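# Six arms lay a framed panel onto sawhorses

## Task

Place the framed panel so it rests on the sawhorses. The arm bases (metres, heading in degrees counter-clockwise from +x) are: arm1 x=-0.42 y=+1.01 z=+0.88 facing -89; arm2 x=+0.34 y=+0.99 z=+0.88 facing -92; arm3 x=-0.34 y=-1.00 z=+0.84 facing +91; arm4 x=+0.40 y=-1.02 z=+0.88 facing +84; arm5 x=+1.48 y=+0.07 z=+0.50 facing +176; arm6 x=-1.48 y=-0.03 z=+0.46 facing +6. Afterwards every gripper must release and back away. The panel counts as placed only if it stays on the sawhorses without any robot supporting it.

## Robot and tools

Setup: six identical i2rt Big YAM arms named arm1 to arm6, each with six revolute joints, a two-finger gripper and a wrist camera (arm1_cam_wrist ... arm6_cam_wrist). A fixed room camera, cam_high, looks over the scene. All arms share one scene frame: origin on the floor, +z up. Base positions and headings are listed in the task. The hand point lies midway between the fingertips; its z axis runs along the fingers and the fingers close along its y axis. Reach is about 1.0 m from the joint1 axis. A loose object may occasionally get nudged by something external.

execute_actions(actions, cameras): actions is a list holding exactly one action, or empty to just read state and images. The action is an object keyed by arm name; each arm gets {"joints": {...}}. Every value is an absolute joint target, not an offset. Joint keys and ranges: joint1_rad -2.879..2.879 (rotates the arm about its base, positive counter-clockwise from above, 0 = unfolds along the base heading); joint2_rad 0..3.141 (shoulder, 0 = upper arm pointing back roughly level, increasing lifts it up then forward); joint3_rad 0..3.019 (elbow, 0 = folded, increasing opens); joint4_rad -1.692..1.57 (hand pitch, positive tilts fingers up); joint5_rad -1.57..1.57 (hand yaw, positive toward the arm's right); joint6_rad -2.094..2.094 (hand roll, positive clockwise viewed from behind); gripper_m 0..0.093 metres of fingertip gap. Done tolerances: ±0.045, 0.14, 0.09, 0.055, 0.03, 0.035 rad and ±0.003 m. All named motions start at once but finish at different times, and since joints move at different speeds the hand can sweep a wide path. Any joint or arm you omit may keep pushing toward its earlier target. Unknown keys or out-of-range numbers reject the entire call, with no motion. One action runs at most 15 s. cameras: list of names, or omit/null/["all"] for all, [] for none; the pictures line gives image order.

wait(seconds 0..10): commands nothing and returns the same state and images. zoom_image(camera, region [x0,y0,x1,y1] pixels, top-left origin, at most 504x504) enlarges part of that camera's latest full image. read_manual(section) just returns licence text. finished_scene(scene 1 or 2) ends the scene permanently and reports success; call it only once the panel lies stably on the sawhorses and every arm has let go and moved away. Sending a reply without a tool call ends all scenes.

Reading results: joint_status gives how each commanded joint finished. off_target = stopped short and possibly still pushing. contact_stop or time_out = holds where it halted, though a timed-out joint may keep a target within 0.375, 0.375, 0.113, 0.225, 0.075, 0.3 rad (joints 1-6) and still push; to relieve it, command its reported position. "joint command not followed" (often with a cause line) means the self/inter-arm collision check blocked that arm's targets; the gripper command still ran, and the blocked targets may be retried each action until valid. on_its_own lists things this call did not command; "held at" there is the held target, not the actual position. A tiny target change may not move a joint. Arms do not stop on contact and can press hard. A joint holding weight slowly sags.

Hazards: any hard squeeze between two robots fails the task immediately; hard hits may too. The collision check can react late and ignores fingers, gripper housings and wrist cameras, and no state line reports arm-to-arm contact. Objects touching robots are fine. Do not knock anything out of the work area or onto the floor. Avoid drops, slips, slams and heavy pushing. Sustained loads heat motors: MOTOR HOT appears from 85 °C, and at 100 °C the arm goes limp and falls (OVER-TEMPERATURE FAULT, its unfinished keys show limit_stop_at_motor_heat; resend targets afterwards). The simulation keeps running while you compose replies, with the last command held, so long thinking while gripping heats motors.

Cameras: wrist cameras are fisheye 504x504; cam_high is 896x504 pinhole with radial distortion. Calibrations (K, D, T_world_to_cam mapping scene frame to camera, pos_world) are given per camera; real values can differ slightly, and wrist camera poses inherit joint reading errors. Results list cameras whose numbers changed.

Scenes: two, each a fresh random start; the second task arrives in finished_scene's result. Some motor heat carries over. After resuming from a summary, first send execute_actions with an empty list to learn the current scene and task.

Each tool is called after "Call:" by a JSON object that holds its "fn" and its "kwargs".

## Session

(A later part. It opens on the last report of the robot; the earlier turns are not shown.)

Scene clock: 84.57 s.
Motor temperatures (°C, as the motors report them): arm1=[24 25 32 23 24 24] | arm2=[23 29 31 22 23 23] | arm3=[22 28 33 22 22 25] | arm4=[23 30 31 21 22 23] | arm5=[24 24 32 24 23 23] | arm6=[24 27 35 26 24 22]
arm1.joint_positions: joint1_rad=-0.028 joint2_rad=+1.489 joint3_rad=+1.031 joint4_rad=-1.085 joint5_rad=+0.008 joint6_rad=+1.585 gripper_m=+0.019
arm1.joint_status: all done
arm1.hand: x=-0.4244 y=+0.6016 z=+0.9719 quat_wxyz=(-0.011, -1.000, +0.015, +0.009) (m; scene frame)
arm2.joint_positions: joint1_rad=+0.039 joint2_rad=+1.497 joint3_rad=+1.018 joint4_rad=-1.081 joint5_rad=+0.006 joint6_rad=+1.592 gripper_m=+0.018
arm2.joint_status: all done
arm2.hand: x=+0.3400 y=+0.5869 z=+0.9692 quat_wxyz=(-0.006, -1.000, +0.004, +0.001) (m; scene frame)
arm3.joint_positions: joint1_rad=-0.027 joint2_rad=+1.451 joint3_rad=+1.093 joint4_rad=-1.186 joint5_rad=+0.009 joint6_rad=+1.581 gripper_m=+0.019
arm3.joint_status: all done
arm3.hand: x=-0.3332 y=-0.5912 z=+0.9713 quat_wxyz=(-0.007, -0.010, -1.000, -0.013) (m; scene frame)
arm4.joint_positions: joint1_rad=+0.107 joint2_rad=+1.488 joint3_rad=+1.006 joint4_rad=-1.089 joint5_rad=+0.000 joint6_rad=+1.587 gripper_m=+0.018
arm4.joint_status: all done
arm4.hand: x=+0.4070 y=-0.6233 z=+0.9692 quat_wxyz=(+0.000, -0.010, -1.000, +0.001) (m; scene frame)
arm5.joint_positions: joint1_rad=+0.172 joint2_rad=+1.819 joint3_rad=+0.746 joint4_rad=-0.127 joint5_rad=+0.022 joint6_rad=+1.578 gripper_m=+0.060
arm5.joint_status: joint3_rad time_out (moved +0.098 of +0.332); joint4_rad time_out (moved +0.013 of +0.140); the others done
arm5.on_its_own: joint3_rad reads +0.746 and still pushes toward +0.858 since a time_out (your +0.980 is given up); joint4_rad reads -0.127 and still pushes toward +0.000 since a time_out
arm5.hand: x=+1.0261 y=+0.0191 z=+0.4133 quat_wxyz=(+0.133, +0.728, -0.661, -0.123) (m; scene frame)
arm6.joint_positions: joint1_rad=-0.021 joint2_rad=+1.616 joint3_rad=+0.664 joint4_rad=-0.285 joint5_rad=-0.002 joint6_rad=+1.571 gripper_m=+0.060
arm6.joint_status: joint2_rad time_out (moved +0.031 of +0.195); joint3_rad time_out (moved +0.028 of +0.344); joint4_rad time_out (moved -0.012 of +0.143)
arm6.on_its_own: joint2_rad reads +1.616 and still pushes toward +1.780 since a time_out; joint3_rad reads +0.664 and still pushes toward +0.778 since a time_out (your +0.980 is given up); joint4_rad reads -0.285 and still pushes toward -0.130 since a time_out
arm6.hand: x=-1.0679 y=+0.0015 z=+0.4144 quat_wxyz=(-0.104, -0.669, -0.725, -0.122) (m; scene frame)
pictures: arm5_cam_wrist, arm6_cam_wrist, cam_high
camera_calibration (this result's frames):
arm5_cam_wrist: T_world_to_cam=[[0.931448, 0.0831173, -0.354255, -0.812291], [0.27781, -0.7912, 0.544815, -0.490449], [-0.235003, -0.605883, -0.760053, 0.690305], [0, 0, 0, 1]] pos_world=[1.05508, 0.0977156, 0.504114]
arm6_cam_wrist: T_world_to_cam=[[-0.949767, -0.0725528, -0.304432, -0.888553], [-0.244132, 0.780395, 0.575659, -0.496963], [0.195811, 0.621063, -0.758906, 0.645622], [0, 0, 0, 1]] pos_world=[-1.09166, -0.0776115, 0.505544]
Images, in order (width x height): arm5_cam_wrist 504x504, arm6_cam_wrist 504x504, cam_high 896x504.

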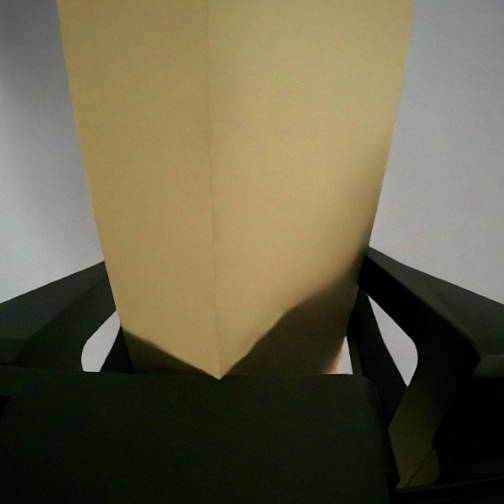

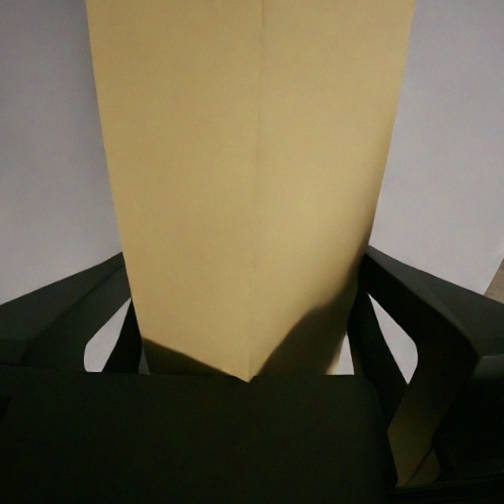

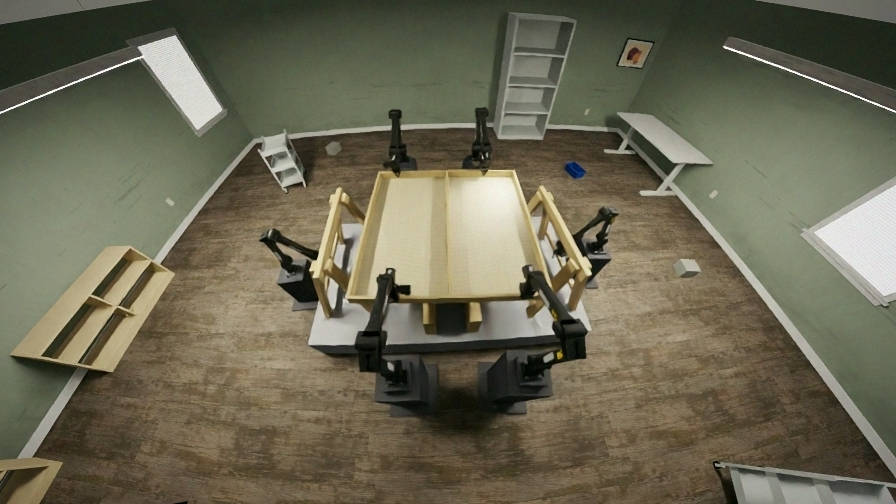

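Call:
{"fn": "execute_actions", "kwargs": {"actions": [{"arm1":{"joints":{"joint2_rad":1.345,"joint3_rad":1.325,"joint4_rad":-1.41}},"arm2":{"joints":{"joint2_rad":1.33,"joint3_rad":1.31,"joint4_rad":-1.41}},"arm3":{"joints":{"joint2_rad":1.335,"joint3_rad":1.425,"joint4_rad":-1.515}},"arm4":{"joints":{"joint2_rad":1.33,"joint3_rad":1.315,"joint4_rad":-1.42}},"arm5":{"joints":{"joint2_rad":1.86,"joint3_rad":0.96,"joint4_rad":0.18}},"arm6":{"joints":{"joint2_rad":1.66,"joint3_rad":0.87,"joint4_rad":0.04}}}], "cameras": ["cam_high","arm5_cam_wrist","arm6_cam_wrist"]}}

Scene clock: 95.10 s.
Motor temperatures (°C, as the motors report them): arm1=[24 25 35 23 24 24] | arm2=[23 30 34 22 23 23] | arm3=[22 28 39 22 22 25] | arm4=[23 30 35 21 22 23] | arm5=[24 24 35 25 23 23] | arm6=[24 27 39 27 24 22]
arm1.joint_positions: joint1_rad=-0.030 joint2_rad=+1.399 joint3_rad=+1.233 joint4_rad=-1.386 joint5_rad=+0.008 joint6_rad=+1.588 gripper_m=+0.019
arm1.joint_status: joint3_rad time_out (moved +0.202 of +0.294); the others done
arm1.on_its_own: joint3_rad reads +1.233 and still pushes toward +1.325 since a time_out
arm1.hand: x=-0.4242 y=+0.6035 z=+1.0796 quat_wxyz=(-0.007, -1.000, +0.018, +0.009) (m; scene frame)
arm2.joint_positions: joint1_rad=+0.039 joint2_rad=+1.413 joint3_rad=+1.214 joint4_rad=-1.366 joint5_rad=+0.004 joint6_rad=+1.592 gripper_m=+0.018
arm2.joint_status: joint3_rad time_out (moved +0.196 of +0.292); the others done
arm2.on_its_own: joint3_rad reads +1.214 and still pushes toward +1.310 since a time_out
arm2.hand: x=+0.3400 y=+0.5852 z=+1.0716 quat_wxyz=(-0.003, -1.000, +0.004, +0.001) (m; scene frame)
arm3.joint_positions: joint1_rad=-0.027 joint2_rad=+1.393 joint3_rad=+1.325 joint4_rad=-1.485 joint5_rad=+0.005 joint6_rad=+1.585 gripper_m=+0.019
arm3.joint_status: joint3_rad time_out (moved +0.232 of +0.332); the others done
arm3.on_its_own: joint3_rad reads +1.325 and still pushes toward +1.425 since a time_out
arm3.hand: x=-0.3344 y=-0.5922 z=+1.0798 quat_wxyz=(-0.004, -0.012, -1.000, -0.008) (m; scene frame)
arm4.joint_positions: joint1_rad=+0.107 joint2_rad=+1.403 joint3_rad=+1.206 joint4_rad=-1.384 joint5_rad=-0.006 joint6_rad=+1.587 gripper_m=+0.018
arm4.joint_status: joint3_rad time_out (moved +0.200 of +0.309); the others done
arm4.on_its_own: joint3_rad reads +1.206 and still pushes toward +1.315 since a time_out
arm4.hand: x=+0.4059 y=-0.6223 z=+1.0731 quat_wxyz=(+0.003, -0.010, -1.000, +0.006) (m; scene frame)
arm5.joint_positions: joint1_rad=+0.168 joint2_rad=+1.856 joint3_rad=+0.749 joint4_rad=+0.034 joint5_rad=+0.020 joint6_rad=+1.571 gripper_m=+0.060
arm5.joint_status: joint3_rad time_out (moved +0.003 of +0.214); joint4_rad time_out (moved +0.161 of +0.307); the others done
arm5.on_its_own: joint3_rad reads +0.749 and still pushes toward +0.861 since a time_out (your +0.960 is given up); joint4_rad reads +0.034 and still pushes toward +0.180 since a time_out
arm5.hand: x=+0.9960 y=+0.0172 z=+0.4144 quat_wxyz=(+0.179, +0.718, -0.652, -0.165) (m; scene frame)
arm6.joint_positions: joint1_rad=-0.021 joint2_rad=+1.638 joint3_rad=+0.661 joint4_rad=-0.134 joint5_rad=+0.001 joint6_rad=+1.575 gripper_m=+0.060
arm6.joint_status: joint3_rad time_out (moved -0.004 of +0.206); joint4_rad time_out (moved +0.151 of +0.325); the others done
arm6.on_its_own: joint3_rad reads +0.661 and still pushes toward +0.777 since a time_out (your +0.870 is given up); joint4_rad reads -0.134 and still pushes toward +0.040 since a time_out
arm6.hand: x=-1.0393 y=+0.0033 z=+0.4183 quat_wxyz=(-0.147, -0.663, -0.715, -0.166) (m; scene frame)
pictures: arm5_cam_wrist, arm6_cam_wrist, cam_high
camera_calibration (this result's frames):
arm5_cam_wrist: T_world_to_cam=[[0.87862, 0.0798818, -0.470793, -0.682802], [0.347096, -0.783933, 0.514755, -0.540924], [-0.327951, -0.615685, -0.716506, 0.757612], [0, 0, 0, 1]] pos_world=[1.03614, 0.0969454, 0.499818]
arm6_cam_wrist: T_world_to_cam=[[-0.90489, -0.0635265, -0.420879, -0.7647], [-0.309444, 0.777131, 0.548007, -0.549934], [0.292265, 0.626124, -0.722876, 0.72709], [0, 0, 0, 1]] pos_world=[-1.07465, -0.076456, 0.505118]
Images, in order (width x height): arm5_cam_wrist 504x504, arm6_cam_wrist 504x504, cam_high 896x504.

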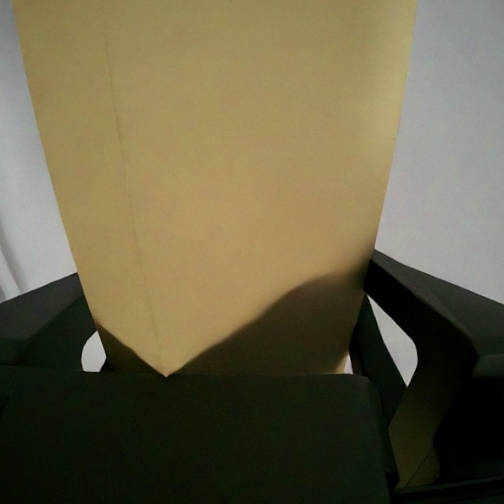

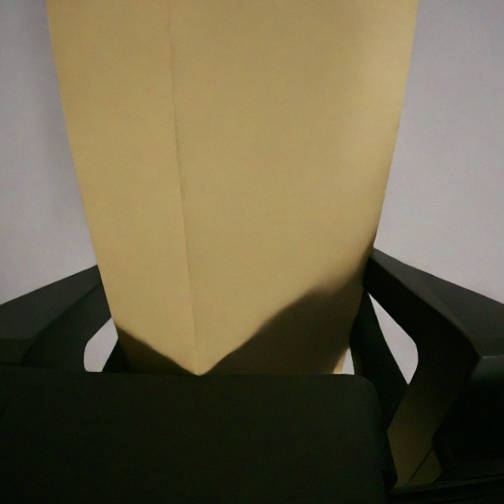

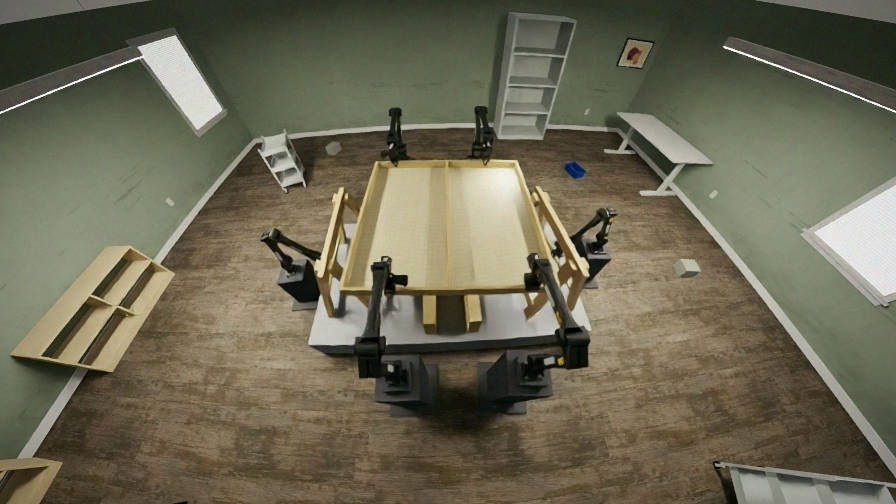

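Call:
{"fn": "execute_actions", "kwargs": {"actions": [{"arm5":{"joints":{"joint2_rad":1.93,"joint3_rad":1.2,"joint4_rad":0.14}},"arm6":{"joints":{"joint2_rad":1.73,"joint3_rad":1.08,"joint4_rad":0.08}}}], "cameras": ["cam_high","arm5_cam_wrist","arm6_cam_wrist"]}}

Scene clock: 105.47 s.
Motor temperatures (°C, as the motors report them): arm1=[24 25 38 23 24 24] | arm2=[23 30 38 22 23 23] | arm3=[22 28 44 22 22 25] | arm4=[23 30 39 21 22 23] | arm5=[24 25 38 25 23 23] | arm6=[24 27 43 29 24 22]
arm1.joint_positions: joint1_rad=-0.030 joint2_rad=+1.399 joint3_rad=+1.233 joint4_rad=-1.386 joint5_rad=+0.008 joint6_rad=+1.588 gripper_m=+0.019
arm1.joint_status: not commanded
arm1.on_its_own: joint3_rad reads +1.233 and still pushes toward +1.325 since a time_out
arm1.hand: x=-0.4242 y=+0.6035 z=+1.0796 quat_wxyz=(-0.007, -1.000, +0.018, +0.009) (m; scene frame)
arm2.joint_positions: joint1_rad=+0.039 joint2_rad=+1.413 joint3_rad=+1.214 joint4_rad=-1.366 joint5_rad=+0.004 joint6_rad=+1.592 gripper_m=+0.018
arm2.joint_status: not commanded
arm2.on_its_own: joint3_rad reads +1.214 and still pushes toward +1.310 since a time_out
arm2.hand: x=+0.3400 y=+0.5852 z=+1.0716 quat_wxyz=(-0.003, -1.000, +0.004, +0.001) (m; scene frame)
arm3.joint_positions: joint1_rad=-0.027 joint2_rad=+1.393 joint3_rad=+1.325 joint4_rad=-1.485 joint5_rad=+0.005 joint6_rad=+1.585 gripper_m=+0.019
arm3.joint_status: not commanded
arm3.on_its_own: joint3_rad reads +1.325 and still pushes toward +1.425 since a time_out
arm3.hand: x=-0.3344 y=-0.5922 z=+1.0798 quat_wxyz=(-0.004, -0.012, -1.000, -0.008) (m; scene frame)
arm4.joint_positions: joint1_rad=+0.107 joint2_rad=+1.403 joint3_rad=+1.206 joint4_rad=-1.384 joint5_rad=-0.006 joint6_rad=+1.587 gripper_m=+0.018
arm4.joint_status: not commanded
arm4.on_its_own: joint3_rad reads +1.206 and still pushes toward +1.315 since a time_out
arm4.hand: x=+0.4059 y=-0.6223 z=+1.0731 quat_wxyz=(+0.003, -0.010, -1.000, +0.006) (m; scene frame)
arm5.joint_positions: joint1_rad=+0.161 joint2_rad=+1.990 joint3_rad=+0.984 joint4_rad=+0.034 joint5_rad=+0.013 joint6_rad=+1.549 gripper_m=+0.060
arm5.joint_status: joint3_rad time_out (moved +0.235 of +0.451); joint4_rad time_out (moved +0.000 of +0.106); the others done
arm5.on_its_own: joint3_rad reads +0.984 and still pushes toward +1.097 since a time_out (your +1.200 is given up); joint4_rad reads +0.034 and still pushes toward +0.140 since a time_out
arm5.hand: x=+0.8969 y=+0.0099 z=+0.4199 quat_wxyz=(+0.215, +0.713, -0.637, -0.198) (m; scene frame)
arm6.joint_positions: joint1_rad=-0.021 joint2_rad=+1.642 joint3_rad=+0.652 joint4_rad=-0.109 joint5_rad=+0.001 joint6_rad=+1.575 gripper_m=+0.060
arm6.joint_status: joint3_rad time_out (moved -0.008 of +0.419); joint4_rad time_out (moved +0.025 of +0.214); the others done
arm6.on_its_own: joint3_rad reads +0.652 and still pushes toward +0.773 since a time_out (your +1.080 is given up); joint4_rad reads -0.109 and still pushes toward +0.080 since a time_out
arm6.hand: x=-1.0389 y=+0.0033 z=+0.4170 quat_wxyz=(-0.151, -0.662, -0.713, -0.171) (m; scene frame)
pictures: arm5_cam_wrist, arm6_cam_wrist, cam_high
camera_calibration (this result's frames):
arm5_cam_wrist: T_world_to_cam=[[0.825369, 0.0884313, -0.557626, -0.508409], [0.407671, -0.776637, 0.48025, -0.555017], [-0.390603, -0.623711, -0.677063, 0.764255], [0, 0, 0, 1]] pos_world=[0.94441, 0.0905862, 0.500493]
arm6_cam_wrist: T_world_to_cam=[[-0.899245, -0.0625679, -0.432947, -0.753981], [-0.31634, 0.776597, 0.544817, -0.554924], [0.302137, 0.626883, -0.718144, 0.734229], [0, 0, 0, 1]] pos_world=[-1.0754, -0.0764982, 0.503181]
Images, in order (width x height): arm5_cam_wrist 504x504, arm6_cam_wrist 504x504, cam_high 896x504.

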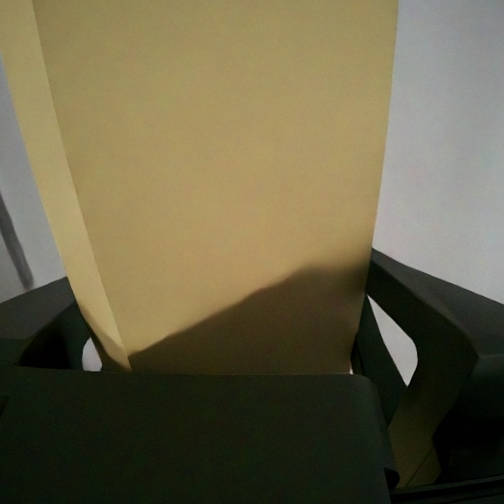

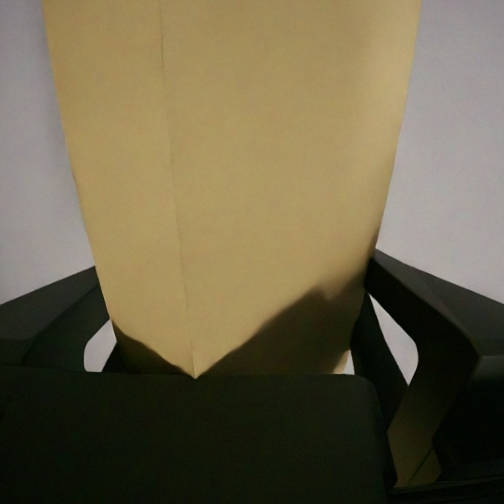

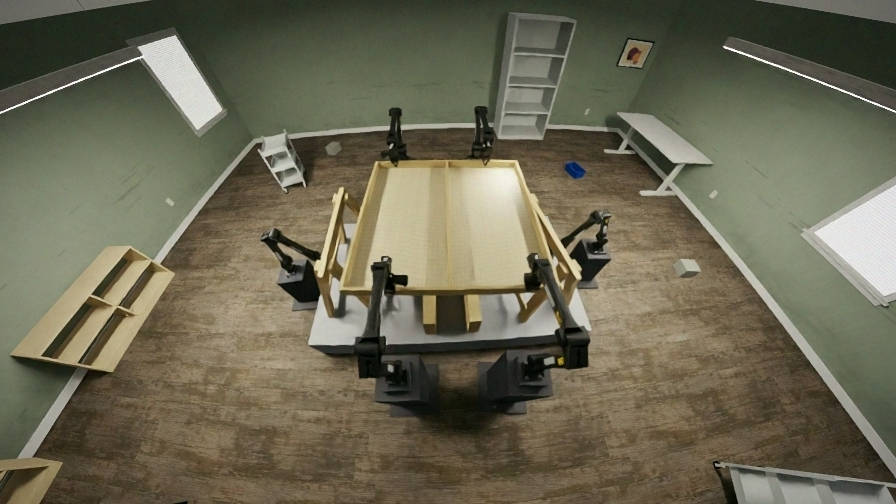

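Call:
{"fn": "execute_actions", "kwargs": {"actions": [{"arm5":{"joints":{"gripper_m":0.093,"joint1_rad":0.36,"joint2_rad":1.86,"joint3_rad":0.87,"joint4_rad":-0.03,"joint6_rad":1.65}},"arm6":{"joints":{"joint2_rad":1.63,"joint3_rad":0.97,"joint4_rad":0.06}}}], "cameras": ["cam_high","arm5_cam_wrist","arm6_cam_wrist"]}}

Scene clock: 115.07 s.
Motor temperatures (°C, as the motors report them): arm1=[24 25 40 23 24 24] | arm2=[23 30 40 22 23 23] | arm3=[22 28 47 22 22 25] | arm4=[23 30 41 21 22 23] | arm5=[24 26 37 25 23 23] | arm6=[24 27 45 29 24 22]
arm1.joint_positions: joint1_rad=-0.030 joint2_rad=+1.399 joint3_rad=+1.233 joint4_rad=-1.386 joint5_rad=+0.008 joint6_rad=+1.588 gripper_m=+0.019
arm1.joint_status: not commanded
arm1.on_its_own: joint3_rad reads +1.233 and still pushes toward +1.325 since a time_out
arm1.hand: x=-0.4242 y=+0.6035 z=+1.0796 quat_wxyz=(-0.007, -1.000, +0.018, +0.009) (m; scene frame)
arm2.joint_positions: joint1_rad=+0.039 joint2_rad=+1.413 joint3_rad=+1.214 joint4_rad=-1.366 joint5_rad=+0.004 joint6_rad=+1.592 gripper_m=+0.018
arm2.joint_status: not commanded
arm2.on_its_own: joint3_rad reads +1.214 and still pushes toward +1.310 since a time_out
arm2.hand: x=+0.3400 y=+0.5852 z=+1.0716 quat_wxyz=(-0.003, -1.000, +0.004, +0.001) (m; scene frame)
arm3.joint_positions: joint1_rad=-0.027 joint2_rad=+1.393 joint3_rad=+1.325 joint4_rad=-1.485 joint5_rad=+0.005 joint6_rad=+1.585 gripper_m=+0.019
arm3.joint_status: not commanded
arm3.on_its_own: joint3_rad reads +1.325 and still pushes toward +1.425 since a time_out
arm3.hand: x=-0.3344 y=-0.5922 z=+1.0798 quat_wxyz=(-0.004, -0.012, -1.000, -0.008) (m; scene frame)
arm4.joint_positions: joint1_rad=+0.107 joint2_rad=+1.403 joint3_rad=+1.206 joint4_rad=-1.384 joint5_rad=-0.006 joint6_rad=+1.587 gripper_m=+0.018
arm4.joint_status: not commanded
arm4.on_its_own: joint3_rad reads +1.206 and still pushes toward +1.315 since a time_out
arm4.hand: x=+0.4059 y=-0.6223 z=+1.0731 quat_wxyz=(+0.003, -0.010, -1.000, +0.006) (m; scene frame)
arm5.joint_positions: joint1_rad=+0.369 joint2_rad=+1.856 joint3_rad=+0.876 joint4_rad=-0.019 joint5_rad=-0.002 joint6_rad=+1.640 gripper_m=+0.093
arm5.joint_status: all done
arm5.hand: x=+0.9611 y=-0.0981 z=+0.4494 quat_wxyz=(+0.237, +0.753, -0.595, -0.151) (m; scene frame)
arm6.joint_positions: joint1_rad=-0.021 joint2_rad=+1.636 joint3_rad=+0.649 joint4_rad=-0.106 joint5_rad=+0.001 joint6_rad=+1.575 gripper_m=+0.060
arm6.joint_status: joint3_rad time_out (moved -0.003 of +0.318); joint4_rad time_out (moved +0.003 of +0.169); the others done
arm6.on_its_own: joint3_rad reads +0.649 and still pushes toward +0.765 since a time_out (your +0.970 is given up); joint4_rad reads -0.106 and still pushes toward +0.060 since a time_out
arm6.hand: x=-1.0389 y=+0.0033 z=+0.4187 quat_wxyz=(-0.153, -0.662, -0.713, -0.173) (m; scene frame)
pictures: arm5_cam_wrist, arm6_cam_wrist, cam_high
camera_calibration (this result's frames):
arm5_cam_wrist: T_world_to_cam=[[0.827033, 0.174308, -0.534446, -0.538967], [0.492116, -0.684042, 0.538431, -0.777352], [-0.27173, -0.70831, -0.651505, 0.607937], [0, 0, 0, 1]] pos_world=[0.993487, -0.00718684, 0.526576]
arm6_cam_wrist: T_world_to_cam=[[-0.896765, -0.0623164, -0.438097, -0.748506], [-0.3194, 0.776363, 0.543365, -0.558431], [0.306262, 0.627198, -0.716119, 0.738928], [0, 0, 0, 1]] pos_world=[-1.0759, -0.0765538, 0.504673]
Images, in order (width x height): arm5_cam_wrist 504x504, arm6_cam_wrist 504x504, cam_high 896x504.

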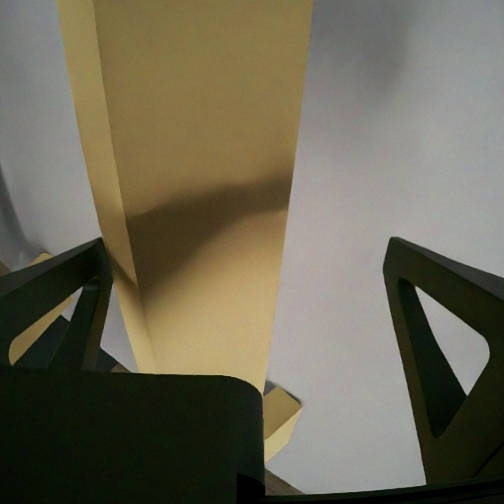

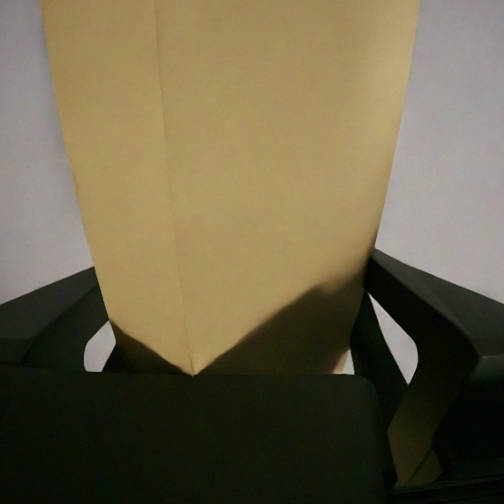

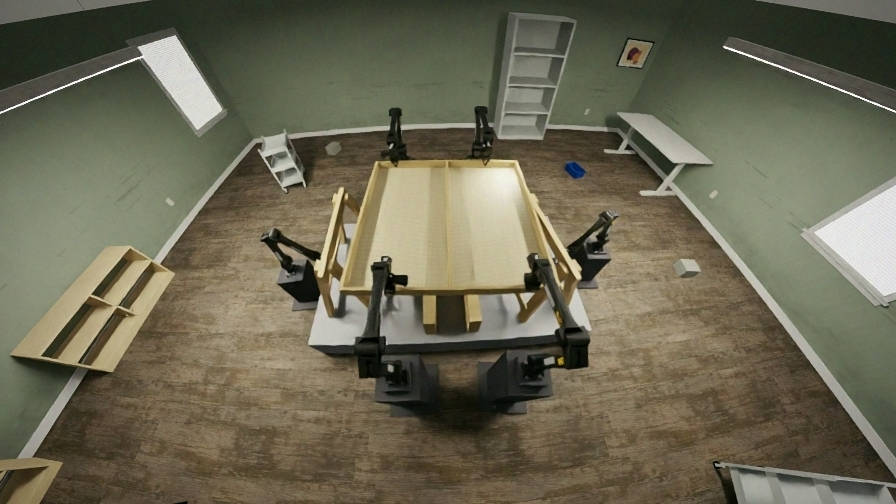

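Call:
{"fn": "execute_actions", "kwargs": {"actions": [{"arm5":{"joints":{"joint2_rad":1.97,"joint3_rad":1.02,"joint4_rad":0.05}},"arm6":{"joints":{"joint2_rad":1.57,"joint3_rad":0.95,"joint4_rad":0.1}}}], "cameras": ["arm5_cam_wrist","arm6_cam_wrist"]}}

Scene clock: 125.67 s.
Motor temperatures (°C, as the motors report them): arm1=[24 25 42 23 24 24] | arm2=[23 30 42 22 23 23] | arm3=[22 28 49 22 22 25] | arm4=[23 30 43 21 22 23] | arm5=[24 26 34 24 23 23] | arm6=[24 28 46 30 24 22]
arm1.joint_positions: joint1_rad=-0.030 joint2_rad=+1.399 joint3_rad=+1.233 joint4_rad=-1.386 joint5_rad=+0.008 joint6_rad=+1.588 gripper_m=+0.019
arm1.joint_status: not commanded
arm1.on_its_own: joint3_rad reads +1.233 and still pushes toward +1.325 since a time_out
arm1.hand: x=-0.4242 y=+0.6035 z=+1.0796 quat_wxyz=(-0.007, -1.000, +0.018, +0.009) (m; scene frame)
arm2.joint_positions: joint1_rad=+0.039 joint2_rad=+1.413 joint3_rad=+1.214 joint4_rad=-1.366 joint5_rad=+0.004 joint6_rad=+1.592 gripper_m=+0.018
arm2.joint_status: not commanded
arm2.on_its_own: joint3_rad reads +1.214 and still pushes toward +1.310 since a time_out
arm2.hand: x=+0.3400 y=+0.5852 z=+1.0716 quat_wxyz=(-0.003, -1.000, +0.004, +0.001) (m; scene frame)
arm3.joint_positions: joint1_rad=-0.027 joint2_rad=+1.393 joint3_rad=+1.325 joint4_rad=-1.485 joint5_rad=+0.005 joint6_rad=+1.585 gripper_m=+0.019
arm3.joint_status: not commanded
arm3.on_its_own: joint3_rad reads +1.325 and still pushes toward +1.425 since a time_out
arm3.hand: x=-0.3344 y=-0.5922 z=+1.0798 quat_wxyz=(-0.004, -0.012, -1.000, -0.008) (m; scene frame)
arm4.joint_positions: joint1_rad=+0.107 joint2_rad=+1.403 joint3_rad=+1.206 joint4_rad=-1.384 joint5_rad=-0.006 joint6_rad=+1.587 gripper_m=+0.018
arm4.joint_status: not commanded
arm4.on_its_own: joint3_rad reads +1.206 and still pushes toward +1.315 since a time_out
arm4.hand: x=+0.4059 y=-0.6223 z=+1.0731 quat_wxyz=(+0.003, -0.010, -1.000, +0.006) (m; scene frame)
arm5.joint_positions: joint1_rad=+0.369 joint2_rad=+1.976 joint3_rad=+0.980 joint4_rad=+0.030 joint5_rad=-0.002 joint6_rad=+1.640 gripper_m=+0.093
arm5.joint_status: all done
arm5.hand: x=+0.9214 y=-0.1110 z=+0.4276 quat_wxyz=(+0.250, +0.749, -0.592, -0.160) (m; scene frame)
arm6.joint_positions: joint1_rad=-0.021 joint2_rad=+1.629 joint3_rad=+0.634 joint4_rad=-0.070 joint5_rad=+0.001 joint6_rad=+1.575 gripper_m=+0.060
arm6.joint_status: joint3_rad time_out (moved -0.015 of +0.301); joint4_rad time_out (moved +0.036 of +0.206); the others done
arm6.on_its_own: joint3_rad reads +0.634 and still pushes toward +0.762 since a time_out (your +0.950 is given up); joint4_rad reads -0.070 and still pushes toward +0.100 since a time_out
arm6.hand: x=-1.0381 y=+0.0034 z=+0.4208 quat_wxyz=(-0.162, -0.660, -0.711, -0.183) (m; scene frame)
pictures: arm5_cam_wrist, arm6_cam_wrist
camera_calibration (this result's frames):
arm5_cam_wrist: T_world_to_cam=[[0.809664, 0.167958, -0.562347, -0.488325], [0.508601, -0.678937, 0.5295, -0.765721], [-0.292864, -0.714727, -0.635135, 0.585549], [0, 0, 0, 1]] pos_world=[0.956312, -0.019351, 0.502743]
arm6_cam_wrist: T_world_to_cam=[[-0.884452, -0.0610777, -0.462616, -0.723857], [-0.33397, 0.775248, 0.536147, -0.571425], [0.325896, 0.628697, -0.706068, 0.756293], [0, 0, 0, 1]] pos_world=[-1.07753, -0.0766939, 0.505494]
Images, in order (width x height): arm5_cam_wrist 504x504, arm6_cam_wrist 504x504.

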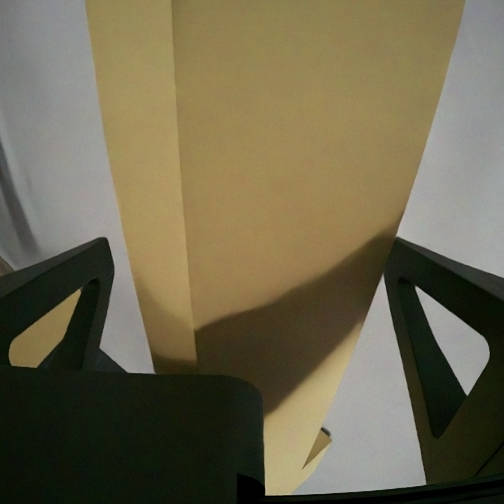

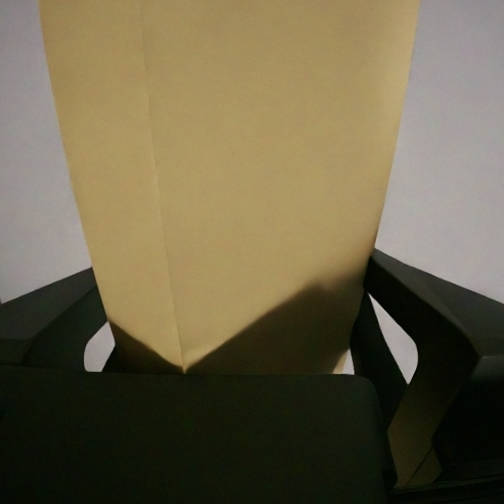

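Call:
{"fn": "execute_actions", "kwargs": {"actions": [{"arm5":{"joints":{"joint1_rad":0.31,"joint2_rad":2.07,"joint3_rad":1.40,"joint4_rad":0.08}},"arm6":{"joints":{"gripper_m":0.093,"joint1_rad":0.33,"joint2_rad":1.5,"joint3_rad":0.68,"joint4_rad":-0.25,"joint6_rad":1.8}}}], "cameras": ["cam_high","arm5_cam_wrist","arm6_cam_wrist"]}}

Scene clock: 145.20 s.
Motor temperatures (°C, as the motors report them): arm1=[24 26 43 23 24 24] | arm2=[23 30 44 22 23 23] | arm3=[22 28 52 22 22 25] | arm4=[23 30 45 21 22 23] | arm5=[24 26 35 24 22 23] | arm6=[24 28 43 30 24 22]
arm1.joint_positions: joint1_rad=-0.030 joint2_rad=+1.399 joint3_rad=+1.233 joint4_rad=-1.386 joint5_rad=+0.008 joint6_rad=+1.588 gripper_m=+0.019
arm1.joint_status: not commanded
arm1.on_its_own: joint3_rad reads +1.233 and still pushes toward +1.325 since a time_out
arm1.hand: x=-0.4242 y=+0.6035 z=+1.0796 quat_wxyz=(-0.007, -1.000, +0.018, +0.009) (m; scene frame)
arm2.joint_positions: joint1_rad=+0.039 joint2_rad=+1.413 joint3_rad=+1.214 joint4_rad=-1.366 joint5_rad=+0.004 joint6_rad=+1.592 gripper_m=+0.018
arm2.joint_status: not commanded
arm2.on_its_own: joint3_rad reads +1.214 and still pushes toward +1.310 since a time_out
arm2.hand: x=+0.3400 y=+0.5852 z=+1.0716 quat_wxyz=(-0.003, -1.000, +0.004, +0.001) (m; scene frame)
arm3.joint_positions: joint1_rad=-0.027 joint2_rad=+1.393 joint3_rad=+1.325 joint4_rad=-1.485 joint5_rad=+0.005 joint6_rad=+1.585 gripper_m=+0.019
arm3.joint_status: not commanded
arm3.on_its_own: joint3_rad reads +1.325 and still pushes toward +1.425 since a time_out
arm3.hand: x=-0.3344 y=-0.5922 z=+1.0798 quat_wxyz=(-0.004, -0.012, -1.000, -0.008) (m; scene frame)
arm4.joint_positions: joint1_rad=+0.107 joint2_rad=+1.403 joint3_rad=+1.206 joint4_rad=-1.384 joint5_rad=-0.006 joint6_rad=+1.587 gripper_m=+0.018
arm4.joint_status: not commanded
arm4.on_its_own: joint3_rad reads +1.206 and still pushes toward +1.315 since a time_out
arm4.hand: x=+0.4059 y=-0.6223 z=+1.0731 quat_wxyz=(+0.003, -0.010, -1.000, +0.006) (m; scene frame)
arm5.joint_positions: joint1_rad=+0.347 joint2_rad=+2.102 joint3_rad=+1.212 joint4_rad=-0.003 joint5_rad=-0.007 joint6_rad=+1.660 gripper_m=+0.093
arm5.joint_status: joint3_rad time_out (moved +0.232 of +0.420); joint4_rad time_out (moved -0.033 of +0.050); the others done
arm5.on_its_own: joint3_rad reads +1.212 and still pushes toward +1.324 since a time_out; joint4_rad reads -0.003 and still pushes toward +0.080 since a time_out
arm5.hand: x=+0.8357 y=-0.1232 z=+0.4322 quat_wxyz=(+0.279, +0.728, -0.600, -0.178) (m; scene frame)
arm6.joint_positions: joint1_rad=+0.339 joint2_rad=+1.489 joint3_rad=+0.652 joint4_rad=-0.240 joint5_rad=+0.001 joint6_rad=+1.791 gripper_m=+0.093
arm6.joint_status: all done
arm6.hand: x=-1.0849 y=+0.1513 z=+0.4668 quat_wxyz=(-0.100, -0.608, -0.756, -0.219) (m; scene frame)
pictures: arm5_cam_wrist, arm6_cam_wrist, cam_high
camera_calibration (this result's frames):
arm5_cam_wrist: T_world_to_cam=[[0.777306, 0.117367, -0.618078, -0.369444], [0.517047, -0.678877, 0.521334, -0.73638], [-0.358412, -0.724811, -0.588379, 0.58794], [0, 0, 0, 1]] pos_world=[0.878638, -0.0304049, 0.501486]
arm6_cam_wrist: T_world_to_cam=[[-0.881809, -0.165549, -0.441594, -0.726055], [-0.433626, 0.652764, 0.621183, -0.855749], [0.18542, 0.739252, -0.6474, 0.514522], [0, 0, 0, 1]] pos_world=[-1.10672, 0.0580425, 0.544056]
Images, in order (width x height): arm5_cam_wrist 504x504, arm6_cam_wrist 504x504, cam_high 896x504.

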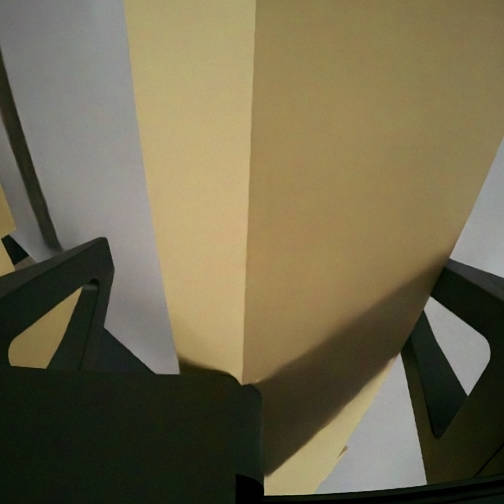

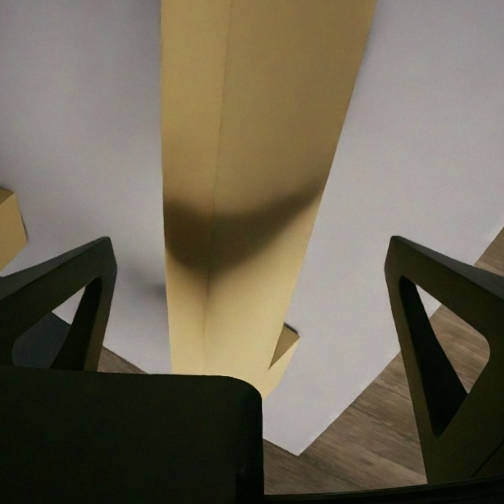

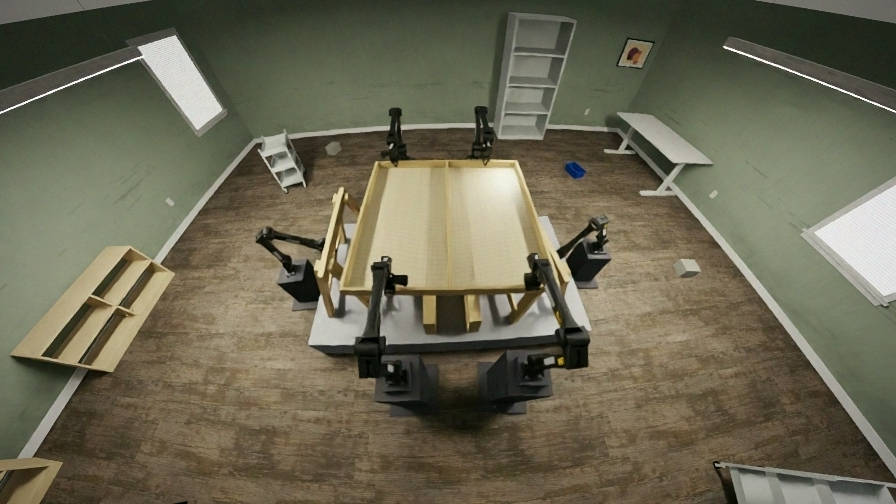

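Call:
{"fn": "execute_actions", "kwargs": {"actions": [{"arm5":{"joints":{"joint1_rad":0.26,"joint2_rad":2.25,"joint3_rad":1.69,"joint4_rad":-0.04}},"arm6":{"joints":{"joint2_rad":1.688,"joint3_rad":0.65,"joint4_rad":0.12}}}], "cameras": ["cam_high","arm5_cam_wrist","arm6_cam_wrist"]}}

Scene clock: 154.97 s.
Motor temperatures (°C, as the motors report them): arm1=[24 26 44 23 24 24] | arm2=[23 30 45 22 23 23] | arm3=[22 28 53 22 22 25] | arm4=[23 30 45 21 22 23] | arm5=[24 27 38 24 23 23] | arm6=[24 28 39 28 24 22]
arm1.joint_positions: joint1_rad=-0.030 joint2_rad=+1.399 joint3_rad=+1.233 joint4_rad=-1.386 joint5_rad=+0.008 joint6_rad=+1.588 gripper_m=+0.019
arm1.joint_status: not commanded
arm1.on_its_own: joint3_rad reads +1.233 and still pushes toward +1.325 since a time_out
arm1.hand: x=-0.4242 y=+0.6035 z=+1.0796 quat_wxyz=(-0.007, -1.000, +0.018, +0.009) (m; scene frame)
arm2.joint_positions: joint1_rad=+0.039 joint2_rad=+1.413 joint3_rad=+1.214 joint4_rad=-1.366 joint5_rad=+0.004 joint6_rad=+1.592 gripper_m=+0.018
arm2.joint_status: not commanded
arm2.on_its_own: joint3_rad reads +1.214 and still pushes toward +1.310 since a time_out
arm2.hand: x=+0.3400 y=+0.5852 z=+1.0716 quat_wxyz=(-0.003, -1.000, +0.004, +0.001) (m; scene frame)
arm3.joint_positions: joint1_rad=-0.027 joint2_rad=+1.393 joint3_rad=+1.325 joint4_rad=-1.485 joint5_rad=+0.005 joint6_rad=+1.585 gripper_m=+0.019
arm3.joint_status: not commanded
arm3.on_its_own: joint3_rad reads +1.325 and still pushes toward +1.425 since a time_out
arm3.hand: x=-0.3344 y=-0.5922 z=+1.0798 quat_wxyz=(-0.004, -0.012, -1.000, -0.008) (m; scene frame)
arm4.joint_positions: joint1_rad=+0.107 joint2_rad=+1.403 joint3_rad=+1.206 joint4_rad=-1.384 joint5_rad=-0.006 joint6_rad=+1.587 gripper_m=+0.018
arm4.joint_status: not commanded
arm4.on_its_own: joint3_rad reads +1.206 and still pushes toward +1.315 since a time_out
arm4.hand: x=+0.4059 y=-0.6223 z=+1.0731 quat_wxyz=(+0.003, -0.010, -1.000, +0.006) (m; scene frame)
arm5.joint_positions: joint1_rad=+0.335 joint2_rad=+2.257 joint3_rad=+1.528 joint4_rad=-0.149 joint5_rad=-0.016 joint6_rad=+1.670 gripper_m=+0.093
arm5.joint_status: joint1_rad time_out (moved -0.012 of -0.087); joint3_rad time_out (moved +0.317 of +0.478); joint4_rad time_out (moved -0.145 of -0.037); the others done
arm5.on_its_own: joint1_rad reads +0.335 and still pushes toward +0.260 since a time_out; joint3_rad reads +1.528 and still pushes toward +1.641 since a time_out; joint4_rad reads -0.149 and still pushes toward -0.040 since a time_out
arm5.hand: x=+0.7476 y=-0.1415 z=+0.4345 quat_wxyz=(+0.288, +0.721, -0.605, -0.179) (m; scene frame)
arm6.joint_positions: joint1_rad=+0.339 joint2_rad=+1.670 joint3_rad=+0.641 joint4_rad=+0.104 joint5_rad=+0.005 joint6_rad=+1.795 gripper_m=+0.093
arm6.joint_status: all done
arm6.hand: x=-1.0479 y=+0.1686 z=+0.4304 quat_wxyz=(-0.134, -0.597, -0.738, -0.284) (m; scene frame)
pictures: arm5_cam_wrist, arm6_cam_wrist, cam_high
camera_calibration (this result's frames):
arm5_cam_wrist: T_world_to_cam=[[0.771784, 0.0965904, -0.628506, -0.291695], [0.513867, -0.676931, 0.526978, -0.704278], [-0.374554, -0.729681, -0.572079, 0.548742], [0, 0, 0, 1]] pos_world=[0.792564, -0.0481658, 0.501731]
arm6_cam_wrist: T_world_to_cam=[[-0.812771, -0.126971, -0.568579, -0.586115], [-0.513377, 0.617461, 0.595974, -0.895019], [0.275404, 0.776286, -0.567039, 0.524753], [0, 0, 0, 1]] pos_world=[-1.08038, 0.0708622, 0.497711]
Images, in order (width x height): arm5_cam_wrist 504x504, arm6_cam_wrist 504x504, cam_high 896x504.

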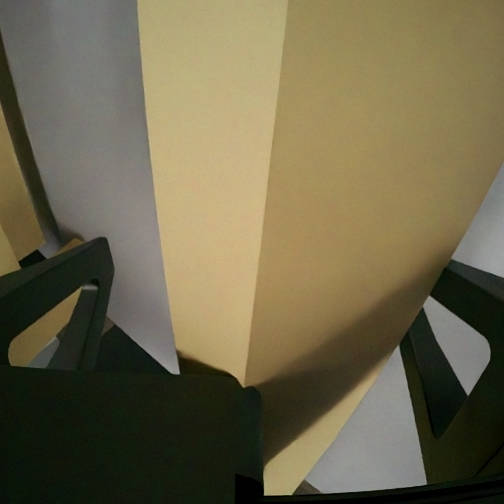

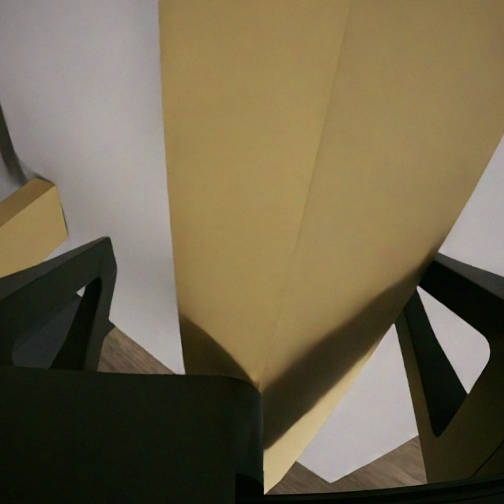

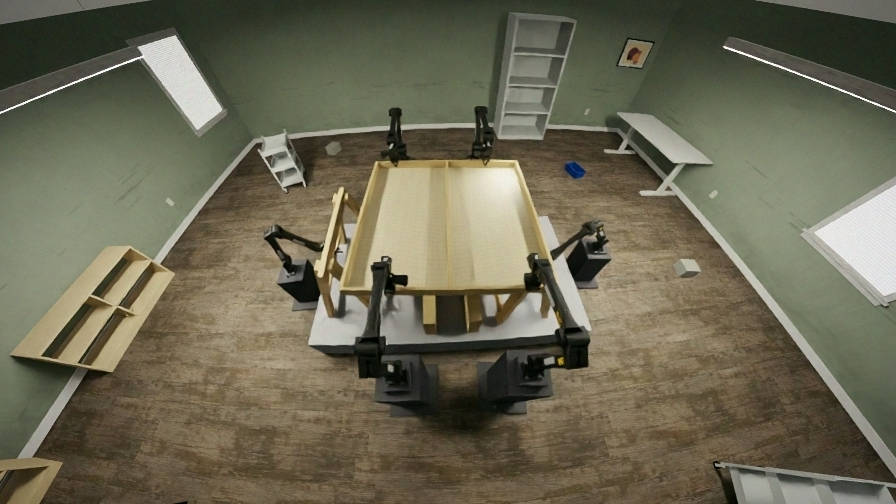

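Call:
{"fn": "execute_actions", "kwargs": {"actions": [{"arm5":{"joints":{"joint1_rad":0.2,"joint2_rad":2.43,"joint3_rad":2.04,"joint4_rad":-0.2}},"arm6":{"joints":{"joint1_rad":0.17,"joint2_rad":1.73,"joint3_rad":1.02,"joint4_rad":0.22}}}], "cameras": ["cam_high","arm5_cam_wrist","arm6_cam_wrist"]}}

Scene clock: 165.73 s.
Motor temperatures (°C, as the motors report them): arm1=[24 26 45 23 24 24] | arm2=[23 30 46 22 23 23] | arm3=[22 28 54 22 22 25] | arm4=[23 30 46 21 22 23] | arm5=[24 28 41 25 23 23] | arm6=[24 28 39 28 24 22]
arm1.joint_positions: joint1_rad=-0.030 joint2_rad=+1.399 joint3_rad=+1.233 joint4_rad=-1.386 joint5_rad=+0.008 joint6_rad=+1.588 gripper_m=+0.019
arm1.joint_status: not commanded
arm1.on_its_own: joint3_rad reads +1.233 and still pushes toward +1.325 since a time_out
arm1.hand: x=-0.4242 y=+0.6035 z=+1.0796 quat_wxyz=(-0.007, -1.000, +0.018, +0.009) (m; scene frame)
arm2.joint_positions: joint1_rad=+0.039 joint2_rad=+1.413 joint3_rad=+1.214 joint4_rad=-1.366 joint5_rad=+0.004 joint6_rad=+1.592 gripper_m=+0.018
arm2.joint_status: not commanded
arm2.on_its_own: joint3_rad reads +1.214 and still pushes toward +1.310 since a time_out
arm2.hand: x=+0.3400 y=+0.5852 z=+1.0716 quat_wxyz=(-0.003, -1.000, +0.004, +0.001) (m; scene frame)
arm3.joint_positions: joint1_rad=-0.027 joint2_rad=+1.393 joint3_rad=+1.325 joint4_rad=-1.485 joint5_rad=+0.005 joint6_rad=+1.585 gripper_m=+0.019
arm3.joint_status: not commanded
arm3.on_its_own: joint3_rad reads +1.325 and still pushes toward +1.425 since a time_out
arm3.hand: x=-0.3344 y=-0.5922 z=+1.0798 quat_wxyz=(-0.004, -0.012, -1.000, -0.008) (m; scene frame)
arm4.joint_positions: joint1_rad=+0.107 joint2_rad=+1.403 joint3_rad=+1.206 joint4_rad=-1.384 joint5_rad=-0.006 joint6_rad=+1.587 gripper_m=+0.018
arm4.joint_status: not commanded
arm4.on_its_own: joint3_rad reads +1.206 and still pushes toward +1.315 since a time_out
arm4.hand: x=+0.4059 y=-0.6223 z=+1.0731 quat_wxyz=(+0.003, -0.010, -1.000, +0.006) (m; scene frame)
arm5.joint_positions: joint1_rad=+0.304 joint2_rad=+2.441 joint3_rad=+1.896 joint4_rad=-0.296 joint5_rad=-0.028 joint6_rad=+1.683 gripper_m=+0.093
arm5.joint_status: joint1_rad time_out (moved -0.031 of -0.135); joint3_rad time_out (moved +0.367 of +0.512); joint4_rad time_out (moved -0.147 of -0.051); the others done
arm5.on_its_own: joint1_rad reads +0.304 and still pushes toward +0.200 since a time_out; joint3_rad reads +1.896 and still pushes toward +2.008 since a time_out; joint4_rad reads -0.296 and still pushes toward -0.200 since a time_out
arm5.hand: x=+0.6554 y=-0.1423 z=+0.4384 quat_wxyz=(+0.303, +0.704, -0.615, -0.186) (m; scene frame)
arm6.joint_positions: joint1_rad=+0.278 joint2_rad=+1.771 joint3_rad=+0.798 joint4_rad=+0.113 joint5_rad=-0.034 joint6_rad=+1.822 gripper_m=+0.093
arm6.joint_status: joint1_rad time_out (moved -0.061 of -0.169); joint3_rad time_out (moved +0.157 of +0.379); joint4_rad time_out (moved +0.009 of +0.116); the others done
arm6.on_its_own: joint1_rad reads +0.278 and still pushes toward +0.170 since a time_out; joint3_rad reads +0.798 and still pushes toward +0.911 since a time_out (your +1.020 is given up); joint4_rad reads +0.113 and still pushes toward +0.220 since a time_out
arm6.hand: x=-0.9763 y=+0.1730 z=+0.4387 quat_wxyz=(-0.137, -0.617, -0.707, -0.317) (m; scene frame)
pictures: arm5_cam_wrist, arm6_cam_wrist, cam_high
camera_calibration (this result's frames):
arm5_cam_wrist: T_world_to_cam=[[0.754956, 0.0543599, -0.653519, -0.202008], [0.507171, -0.680147, 0.529318, -0.6566], [-0.415715, -0.731057, -0.541051, 0.52907], [0, 0, 0, 1]] pos_world=[0.705459, -0.0488235, 0.501788]
arm6_cam_wrist: T_world_to_cam=[[-0.793967, -0.039781, -0.606658, -0.502633], [-0.501941, 0.605917, 0.617187, -0.862121], [0.343032, 0.794532, -0.501046, 0.540234], [0, 0, 0, 1]] pos_world=[-1.01713, 0.0731458, 0.497845]
Images, in order (width x height): arm5_cam_wrist 504x504, arm6_cam_wrist 504x504, cam_high 896x504.

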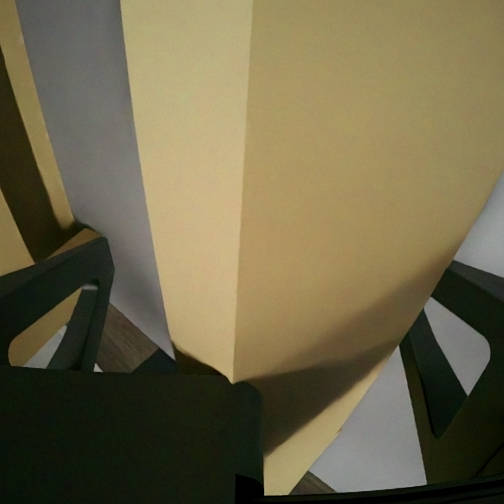

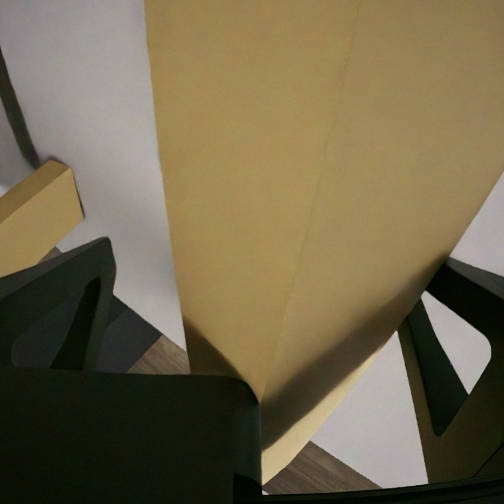

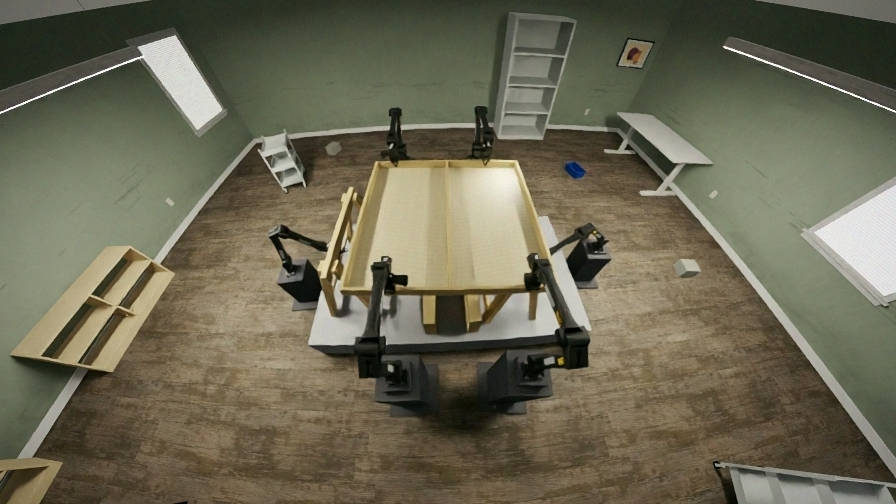

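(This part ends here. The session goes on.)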